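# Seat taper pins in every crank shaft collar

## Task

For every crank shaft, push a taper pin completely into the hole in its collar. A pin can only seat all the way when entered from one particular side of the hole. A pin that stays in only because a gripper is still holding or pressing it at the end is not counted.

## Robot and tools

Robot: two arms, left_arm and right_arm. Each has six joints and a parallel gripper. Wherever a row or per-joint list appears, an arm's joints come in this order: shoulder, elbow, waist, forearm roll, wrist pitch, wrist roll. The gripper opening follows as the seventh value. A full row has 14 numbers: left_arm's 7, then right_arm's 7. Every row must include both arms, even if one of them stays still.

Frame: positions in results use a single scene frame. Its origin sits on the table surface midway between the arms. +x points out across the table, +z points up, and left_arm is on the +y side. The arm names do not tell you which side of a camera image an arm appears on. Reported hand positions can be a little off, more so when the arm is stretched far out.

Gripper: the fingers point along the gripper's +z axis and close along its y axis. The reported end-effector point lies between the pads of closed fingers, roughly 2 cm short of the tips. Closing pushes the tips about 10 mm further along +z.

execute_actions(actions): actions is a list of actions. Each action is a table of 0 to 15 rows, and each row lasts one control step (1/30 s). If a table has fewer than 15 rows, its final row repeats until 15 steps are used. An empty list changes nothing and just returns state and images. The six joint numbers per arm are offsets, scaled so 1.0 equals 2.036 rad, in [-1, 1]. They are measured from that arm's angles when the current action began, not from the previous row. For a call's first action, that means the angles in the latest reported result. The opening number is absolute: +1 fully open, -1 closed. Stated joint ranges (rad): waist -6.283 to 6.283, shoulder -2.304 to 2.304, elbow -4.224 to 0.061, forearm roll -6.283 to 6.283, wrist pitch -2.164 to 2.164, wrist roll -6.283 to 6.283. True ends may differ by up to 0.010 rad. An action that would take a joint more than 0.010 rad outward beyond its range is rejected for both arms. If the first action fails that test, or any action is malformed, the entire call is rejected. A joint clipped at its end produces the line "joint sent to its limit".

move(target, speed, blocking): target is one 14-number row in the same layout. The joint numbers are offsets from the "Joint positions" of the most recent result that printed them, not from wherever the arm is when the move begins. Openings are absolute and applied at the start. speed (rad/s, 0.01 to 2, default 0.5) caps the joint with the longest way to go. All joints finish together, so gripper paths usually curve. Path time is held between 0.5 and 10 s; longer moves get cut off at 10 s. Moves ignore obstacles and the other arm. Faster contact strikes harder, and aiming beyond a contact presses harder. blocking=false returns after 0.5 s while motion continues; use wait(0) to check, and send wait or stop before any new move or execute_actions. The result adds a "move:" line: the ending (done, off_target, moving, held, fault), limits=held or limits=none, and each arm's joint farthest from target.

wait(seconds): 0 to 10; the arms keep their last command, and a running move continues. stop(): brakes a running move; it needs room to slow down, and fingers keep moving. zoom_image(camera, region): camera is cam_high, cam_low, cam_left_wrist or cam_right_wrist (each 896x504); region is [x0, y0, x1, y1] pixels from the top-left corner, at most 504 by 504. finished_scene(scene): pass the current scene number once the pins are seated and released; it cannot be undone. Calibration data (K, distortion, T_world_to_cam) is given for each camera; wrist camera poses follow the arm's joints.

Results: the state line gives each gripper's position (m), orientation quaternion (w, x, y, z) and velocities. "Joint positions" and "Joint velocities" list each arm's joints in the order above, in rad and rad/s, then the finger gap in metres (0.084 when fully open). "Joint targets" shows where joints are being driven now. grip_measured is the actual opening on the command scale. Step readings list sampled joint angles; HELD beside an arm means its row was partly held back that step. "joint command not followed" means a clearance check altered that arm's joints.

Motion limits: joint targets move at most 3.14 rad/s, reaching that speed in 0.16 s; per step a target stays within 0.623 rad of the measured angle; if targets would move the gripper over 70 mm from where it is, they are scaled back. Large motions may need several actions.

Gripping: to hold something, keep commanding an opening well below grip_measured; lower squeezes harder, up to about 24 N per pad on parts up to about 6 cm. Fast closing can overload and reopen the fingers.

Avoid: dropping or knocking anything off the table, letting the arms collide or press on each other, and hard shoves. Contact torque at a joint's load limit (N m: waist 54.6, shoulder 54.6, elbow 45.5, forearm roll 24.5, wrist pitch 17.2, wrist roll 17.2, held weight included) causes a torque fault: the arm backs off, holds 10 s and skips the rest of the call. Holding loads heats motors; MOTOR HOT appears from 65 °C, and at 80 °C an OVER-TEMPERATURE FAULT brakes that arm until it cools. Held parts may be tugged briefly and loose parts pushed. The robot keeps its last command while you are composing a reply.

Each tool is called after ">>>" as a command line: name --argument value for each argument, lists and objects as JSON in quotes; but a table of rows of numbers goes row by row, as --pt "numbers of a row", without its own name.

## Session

>>> execute_actions --actions '[]'

Scene clock: 0.00 s.
left_arm: end_effector_position=(+0.0244, +0.6032, +0.2212) grip_measured=+1.00 end_effector_quat_wxyz=(-0.172, +0.218, +0.955, -0.103) end_effector_velocity=(-0.000, -0.000, -0.000) end_effector_angular_velocity=(-0.001, +0.001, +0.000) | right_arm: end_effector_position=(+0.2741, -0.7123, +0.1002) grip_measured=+1.00 end_effector_quat_wxyz=(-0.298, +0.949, -0.041, +0.098) end_effector_velocity=(+0.000, -0.000, +0.000) end_effector_angular_velocity=(+0.001, -0.000, -0.000)
Joint names: [shoulder, elbow, waist, forearm roll, wrist pitch, wrist roll]
Joint positions: left_arm=[ 0.164 -0.334  1.097  0.309 -0.855 -2.002  0.084] | right_arm=[-0.683 -0.955 -1.046  0.552 -0.858 -1.606  0.084]
Joint velocities: left_arm=[-0.001  0.    -0.001 -0.001 -0.001 -0.    -0.   ] | right_arm=[-0.    -0.001 -0.    -0.    -0.002  0.     0.   ]
Joint targets: left_arm=[0.164 -0.334 1.097 0.309 -0.855 -2.002] | right_arm=[-0.683 -0.955 -1.046 0.552 -0.858 -1.606]
camera_calibration (this result's frames):
cam_left_wrist: T_world_to_cam=[[0.359937, 0.887167, -0.288756, -0.448223], [0.85583, -0.437197, -0.276432, 0.374763], [-0.371485, -0.147628, -0.916627, 0.431807], [0, 0, 0, 1]] pos_world=[0.00100854, 0.625241, 0.369976]
cam_right_wrist: T_world_to_cam=[[-0.0143903, -0.825701, -0.563925, -0.498946], [-0.977353, 0.1307, -0.166431, 0.444757], [0.211127, 0.548758, -0.808882, 0.545557], [0, 0, 0, 1]] pos_world=[0.312323, -0.769489, 0.233945]

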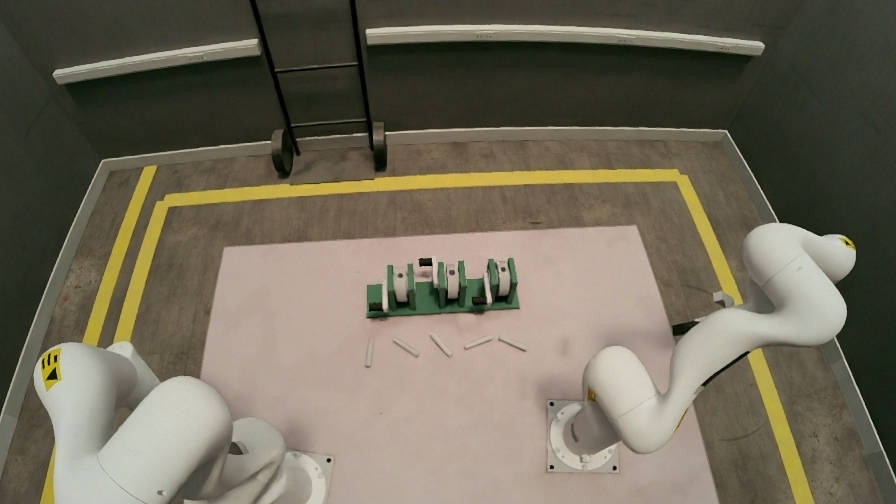

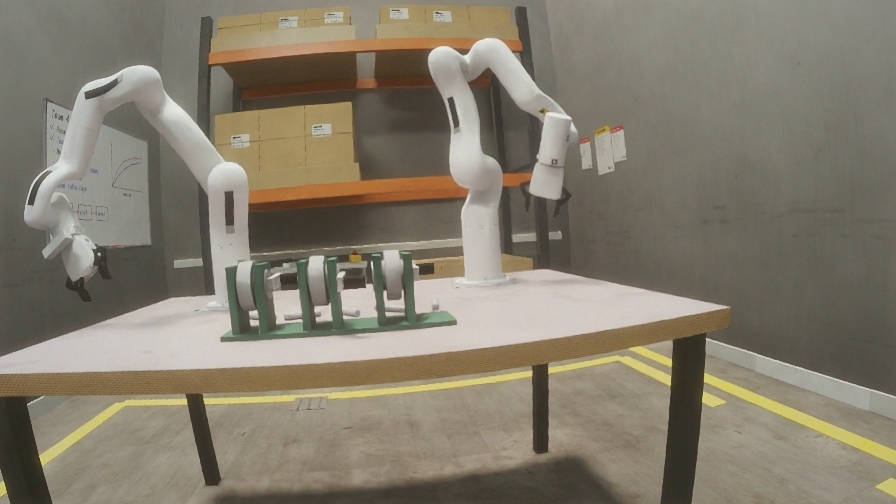

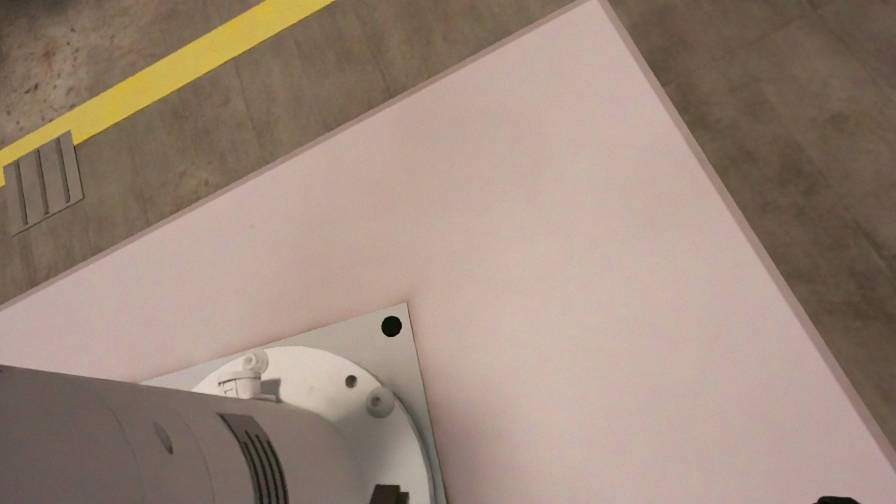

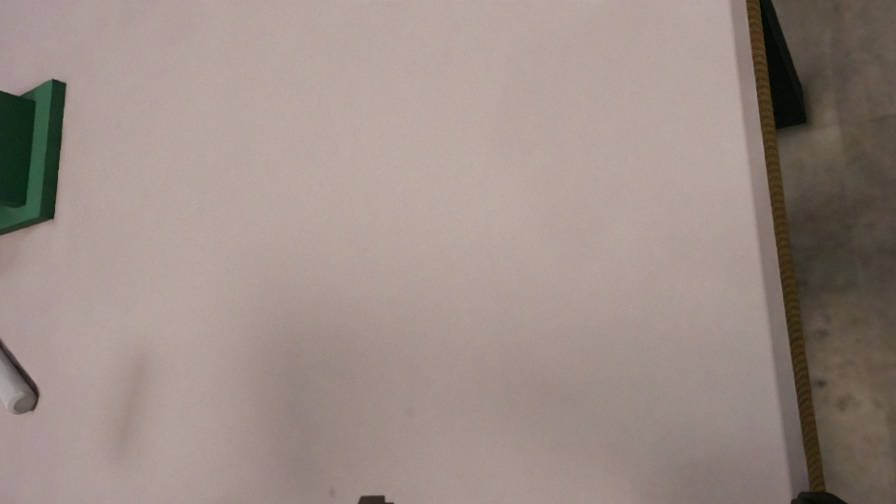

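>>> move --target '[-0.007,0.0776,-0.51,-0.1518,0.7,0.983,0.2,0.15,-0.1,0.3,-0.271,0,0.94,0.2]' --speed 0.8

>>> move --target '[0,0,0,0,0,0,0.2,-0.1346,-0.2127,0.6077,0,-0.0403,0.937,0.2]' --speed 0.8

Scene clock: 20.00 s.
left_arm: end_effector_position=(+0.3637, +0.3725, +0.2410) grip_measured=+0.19 end_effector_quat_wxyz=(+0.022, +0.900, -0.045, +0.432) end_effector_velocity=(+0.001, -0.000, +0.001) end_effector_angular_velocity=(+0.001, -0.005, -0.001) | right_arm: end_effector_position=(+0.4818, -0.6738, +0.2857) grip_measured=+0.19 end_effector_quat_wxyz=(-0.006, +0.900, -0.435, -0.038) end_effector_velocity=(+0.000, +0.000, +0.001) end_effector_angular_velocity=(-0.001, -0.000, +0.001)
Joint names: [shoulder, elbow, waist, forearm roll, wrist pitch, wrist roll]
Joint positions: left_arm=[ 0.15  -0.176  0.059  0.     0.57  -0.001  0.052] | right_arm=[-0.378 -1.159 -0.436  0.001 -0.858  0.307  0.052]
Joint velocities: left_arm=[ 0.001 -0.    -0.001 -0.     0.003  0.001 -0.   ] | right_arm=[ 0.001 -0.     0.001 -0.001 -0.001  0.001  0.   ]
Joint targets: left_arm=[0.150 -0.176 0.059 0.000 0.570 -0.001] | right_arm=[-0.378 -1.159 -0.435 0.000 -0.858 0.308]
move: done; limits=none; left_arm: farthest joint: the waist, 0.001 radians from its target (1.039 radians at the start); right_arm: farthest joint: the waist, 0.000 radians from its target (0.611 radians at the start)
camera_calibration (this result's frames):
cam_left_wrist: T_world_to_cam=[[-0.0730607, -0.997322, -0.00315805, 0.43066], [-0.633795, 0.0488742, -0.771956, 0.469093], [0.770043, -0.0543981, -0.635668, 0.0243593], [0, 0, 0, 1]] pos_world=[0.310015, 0.407905, 0.378964]
cam_right_wrist: T_world_to_cam=[[-0.77712, -0.628455, 0.0336011, -0.0299587], [-0.625221, 0.777025, 0.0730142, 0.871045], [-0.071995, 0.0357327, -0.996765, 0.474978], [0, 0, 0, 1]] pos_world=[0.55551, -0.712623, 0.41085]

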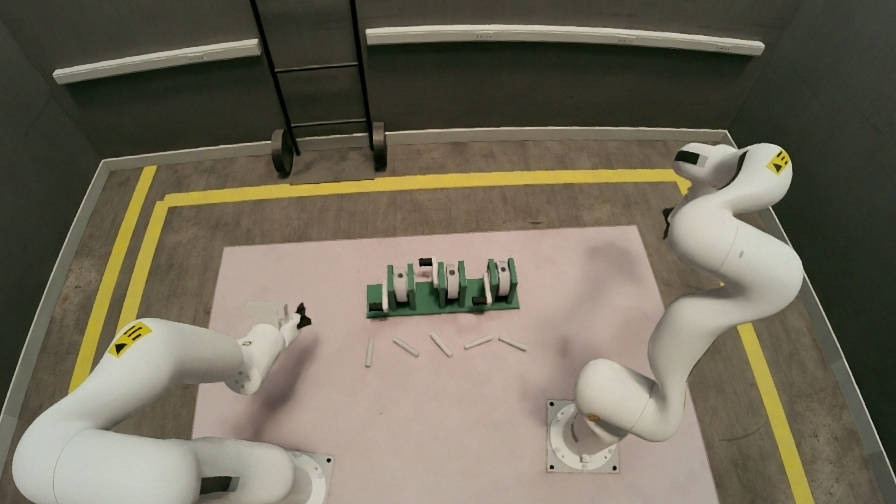

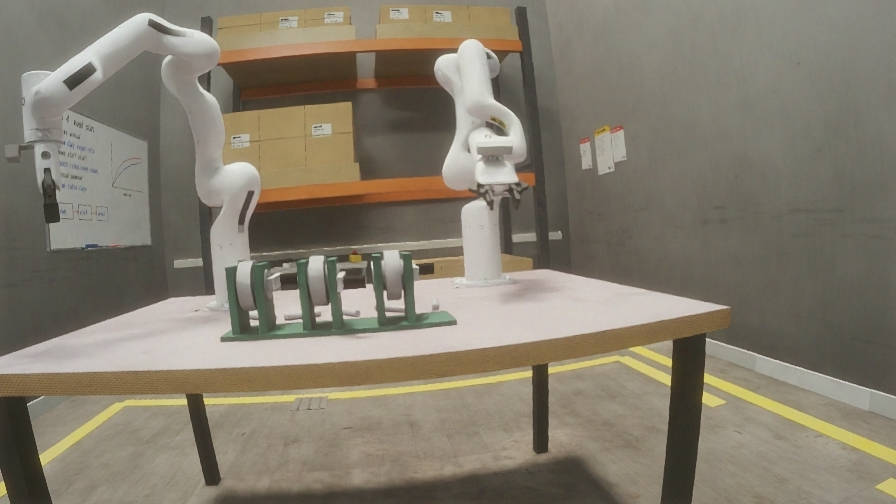

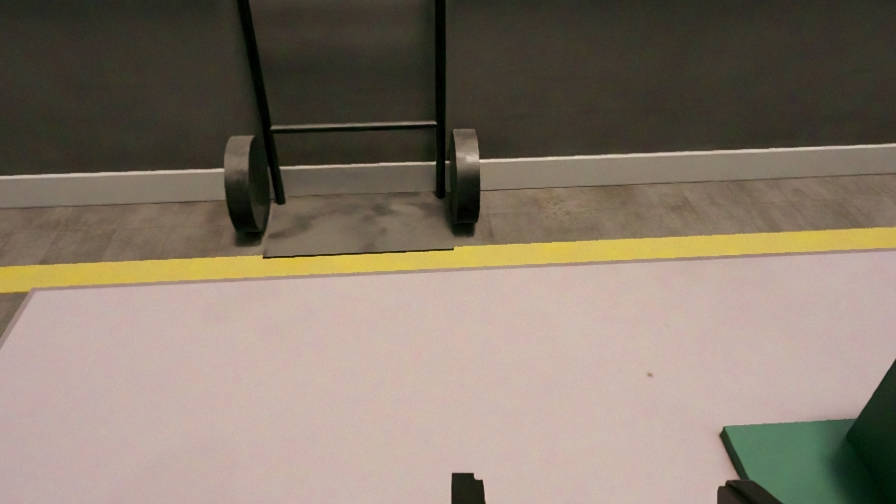

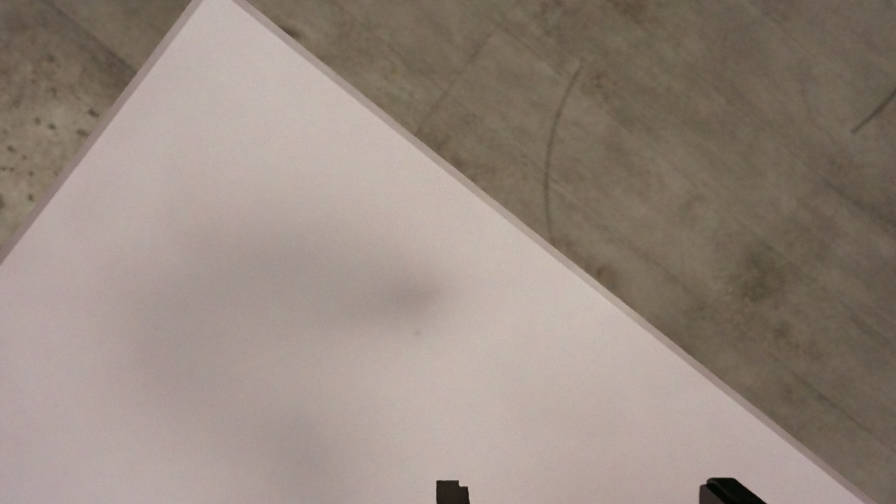

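Scene clock: 22.90 s.
left_arm: end_effector_position=(+0.3637, +0.3725, +0.2410) grip_measured=+0.19 end_effector_quat_wxyz=(+0.022, +0.900, -0.045, +0.432) end_effector_velocity=(-0.000, -0.000, -0.000) end_effector_angular_velocity=(+0.000, -0.000, -0.001) | right_arm: end_effector_position=(+0.5754, +0.0245, +0.2993) grip_measured=+0.19 end_effector_quat_wxyz=(+0.000, +0.707, -0.707, -0.000) end_effector_velocity=(-0.001, +0.002, +0.001) end_effector_angular_velocity=(+0.002, -0.002, +0.003)
Joint names: [shoulder, elbow, waist, forearm roll, wrist pitch, wrist roll]
Joint positions: left_arm=[ 0.15  -0.176  0.059  0.     0.57  -0.001  0.052] | right_arm=[-0.652 -1.592  0.801  0.001 -0.94   2.215  0.052]
Joint velocities: left_arm=[-0.     0.    -0.     0.001  0.     0.    -0.   ] | right_arm=[ 0.001 -0.     0.004  0.     0.001  0.001 -0.   ]
Joint targets: left_arm=[0.150 -0.176 0.059 0.000 0.570 -0.001] | right_arm=[-0.652 -1.592 0.801 0.001 -0.940 2.215]
move: done; limits=none; left_arm: farthest joint: the waist, 0.000 radians from its target (0.000 radians at the start); right_arm: farthest joint: the waist, 0.000 radians from its target (1.237 radians at the start)
camera_calibration (this result's frames):
cam_left_wrist: T_world_to_cam=[[-0.0730607, -0.997322, -0.00315799, 0.43066], [-0.633795, 0.0488742, -0.771956, 0.469093], [0.770043, -0.0543981, -0.635668, 0.0243594], [0, 0, 0, 1]] pos_world=[0.310015, 0.407905, 0.378964]
cam_right_wrist: T_world_to_cam=[[-0.9999, -0.00763568, 0.0119386, 0.600662], [-0.00765232, 0.99997, -0.00134873, 0.047474], [-0.0119279, -0.00143995, -0.999928, 0.437679], [0, 0, 0, 1]] pos_world=[0.606186, -0.0422558, 0.43054]

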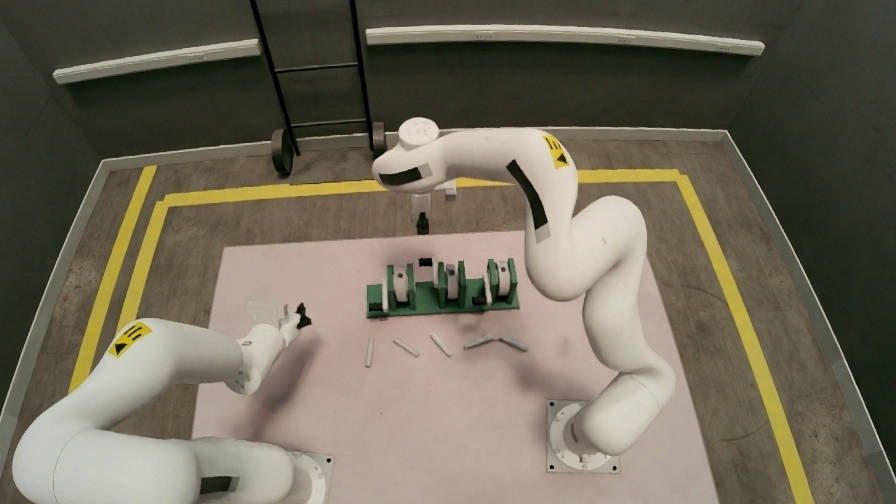

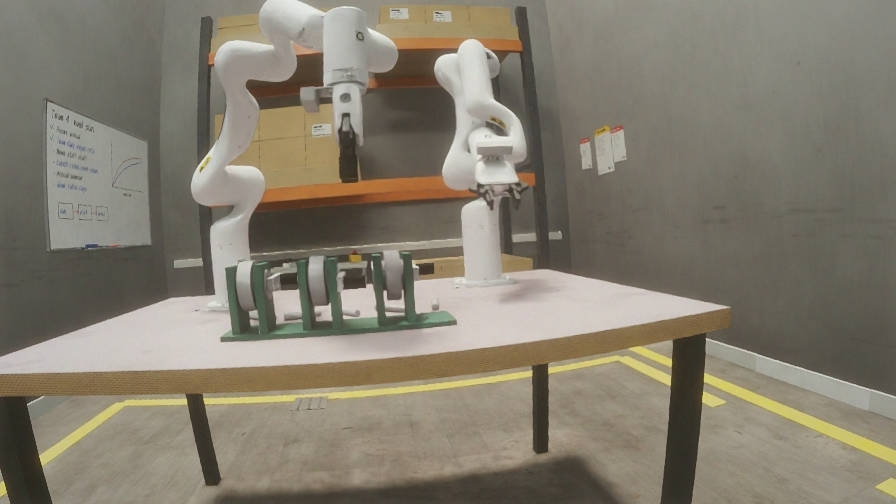

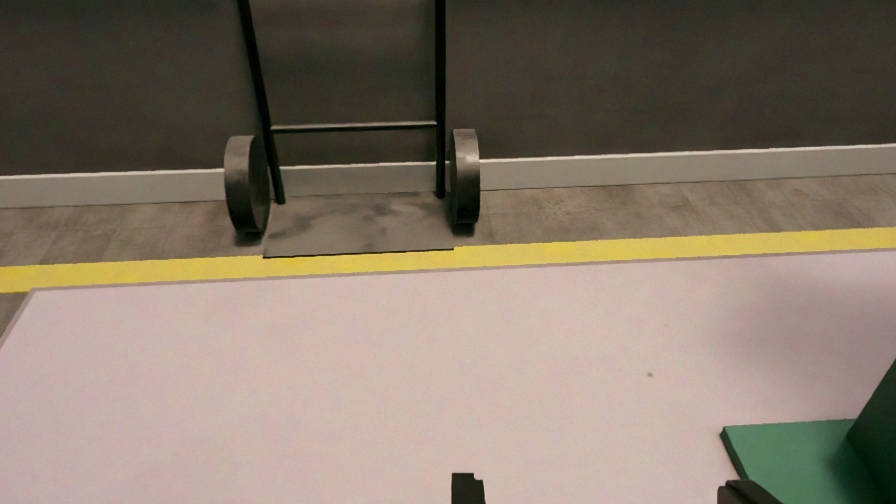

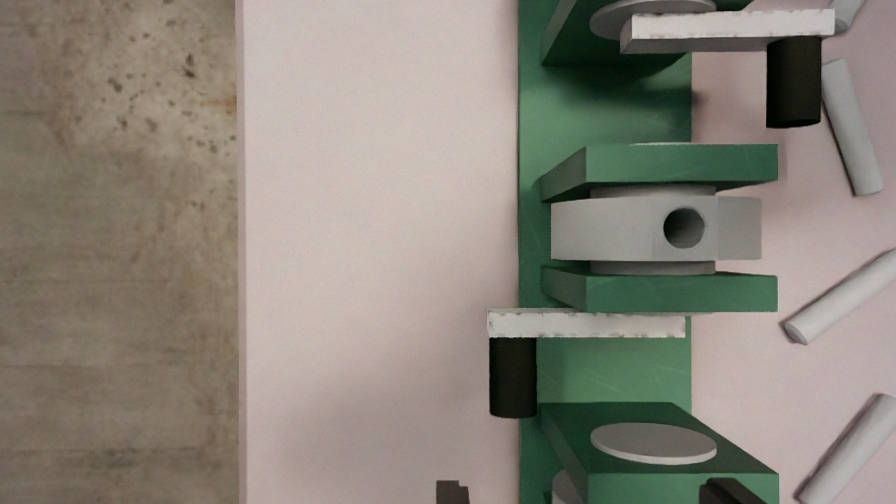

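>>> zoom_image --camera "cam_right_wrist" --region '[630,180,740,280]'

>>> zoom_image --camera "cam_high" --region '[380,250,530,310]'

Region (630, 180, 740, 280) of cam_right_wrist's 896x504 image, scaled by 4.582, with more detail than that image has; it fills the top 458 rows of this view, and the rest is white.

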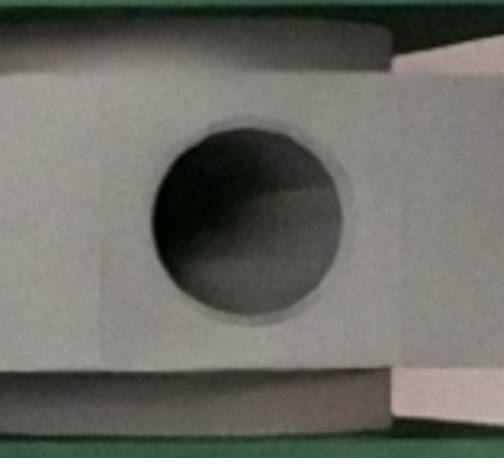

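Region (380, 250, 530, 310) of cam_high's 896x504 image, scaled by 3.360, with more detail than that image has; it fills the top 202 rows of this view, and the rest is white.

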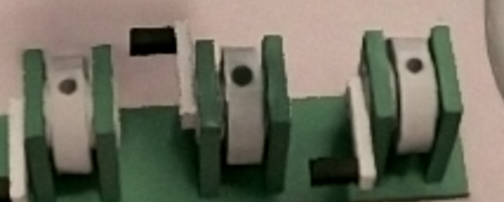

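>>> move --target '[0,0,0,0,0,0,0.2,0.1925,0.3863,-0.0341,0,0.1938,-0.0341,0.2]' --speed 0.6

Scene clock: 51.77 s.
left_arm: end_effector_position=(+0.3637, +0.3725, +0.2410) grip_measured=+0.19 end_effector_quat_wxyz=(+0.022, +0.900, -0.045, +0.432) end_effector_velocity=(+0.000, -0.001, +0.000) end_effector_angular_velocity=(-0.000, -0.000, -0.001) | right_arm: end_effector_position=(+0.4179, -0.1329, +0.2101) grip_measured=+0.19 end_effector_quat_wxyz=(+0.000, +0.707, -0.707, -0.000) end_effector_velocity=(-0.001, -0.001, +0.000) end_effector_angular_velocity=(-0.001, +0.002, -0.001)
Joint names: [shoulder, elbow, waist, forearm roll, wrist pitch, wrist roll]
Joint positions: left_arm=[ 0.15  -0.176  0.059  0.     0.57  -0.001  0.052] | right_arm=[-0.26  -0.806  0.731  0.001 -0.546  2.145  0.052]
Joint velocities: left_arm=[ 0.    -0.    -0.001  0.    -0.    -0.     0.   ] | right_arm=[ 0.002  0.003  0.     0.    -0.002  0.    -0.   ]
Joint targets: left_arm=[0.150 -0.176 0.059 0.000 0.570 -0.001] | right_arm=[-0.260 -0.805 0.731 0.001 -0.546 2.145]
move: done; limits=none; left_arm: farthest joint: the waist, 0.000 radians from its target (0.000 radians at the start); right_arm: farthest joint: the waist, 0.000 radians from its target (0.070 radians at the start)
camera_calibration (this result's frames):
cam_left_wrist: T_world_to_cam=[[-0.0730607, -0.997322, -0.00315803, 0.43066], [-0.633795, 0.0488742, -0.771956, 0.469093], [0.770043, -0.0543981, -0.635668, 0.0243593], [0, 0, 0, 1]] pos_world=[0.310015, 0.407905, 0.378964]
cam_right_wrist: T_world_to_cam=[[-0.999905, -0.00752086, 0.0115508, 0.443192], [-0.00753541, 0.999971, -0.00121618, 0.20343], [-0.0115413, -0.00130311, -0.999933, 0.346157], [0, 0, 0, 1]] pos_world=[0.448678, -0.19964, 0.341262]

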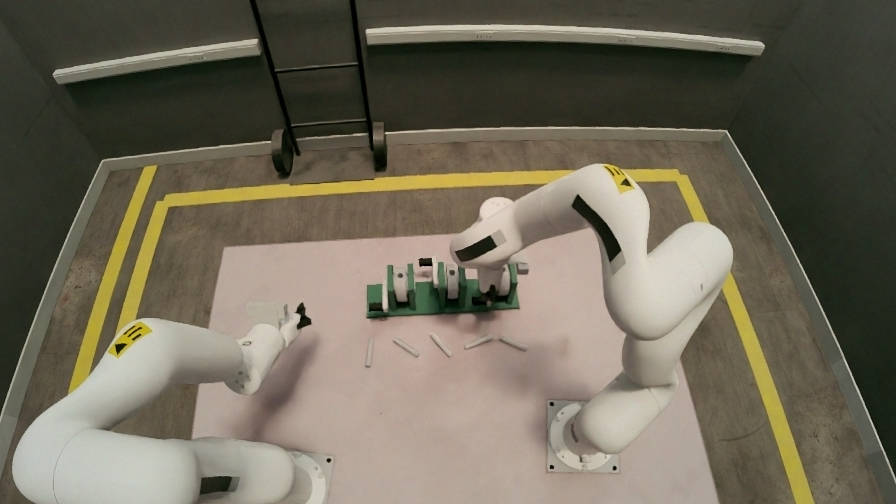

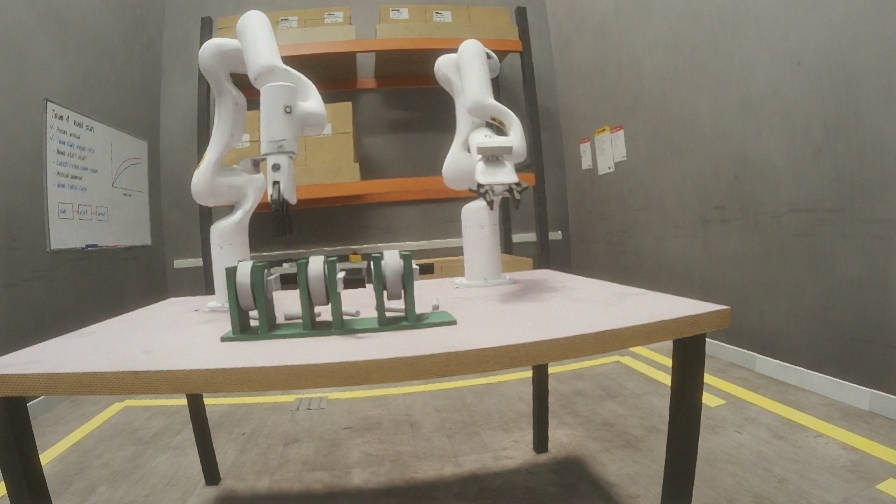

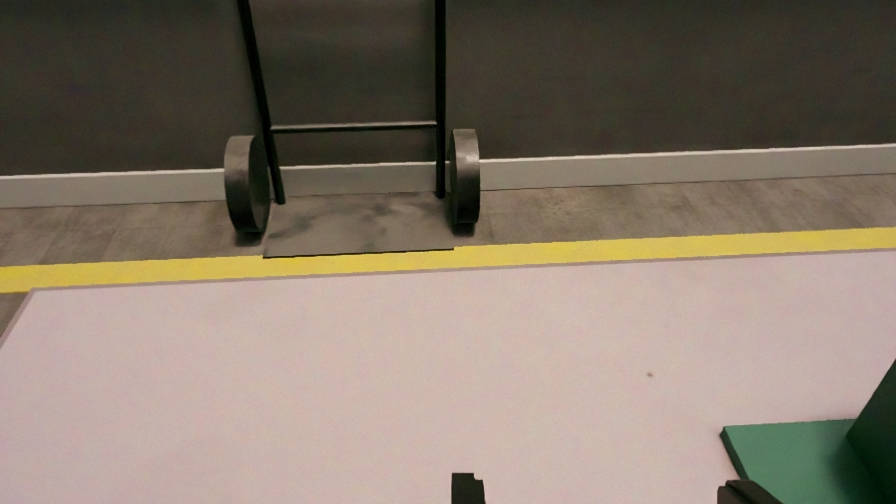

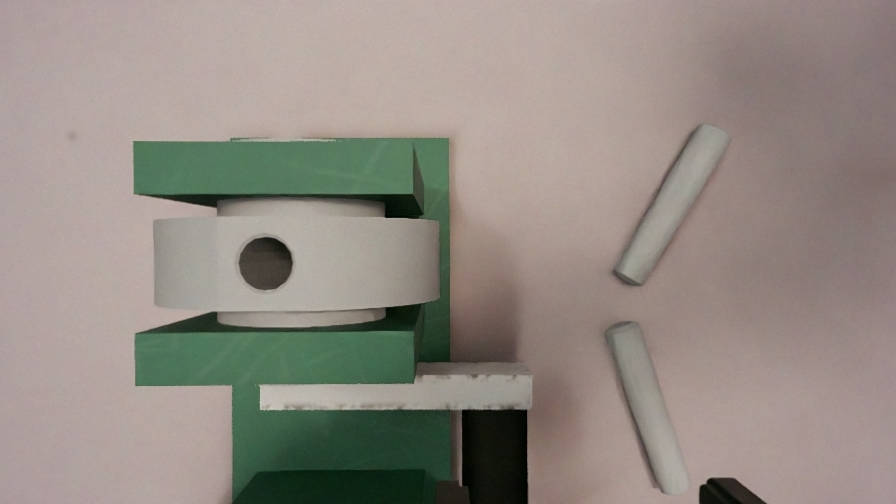

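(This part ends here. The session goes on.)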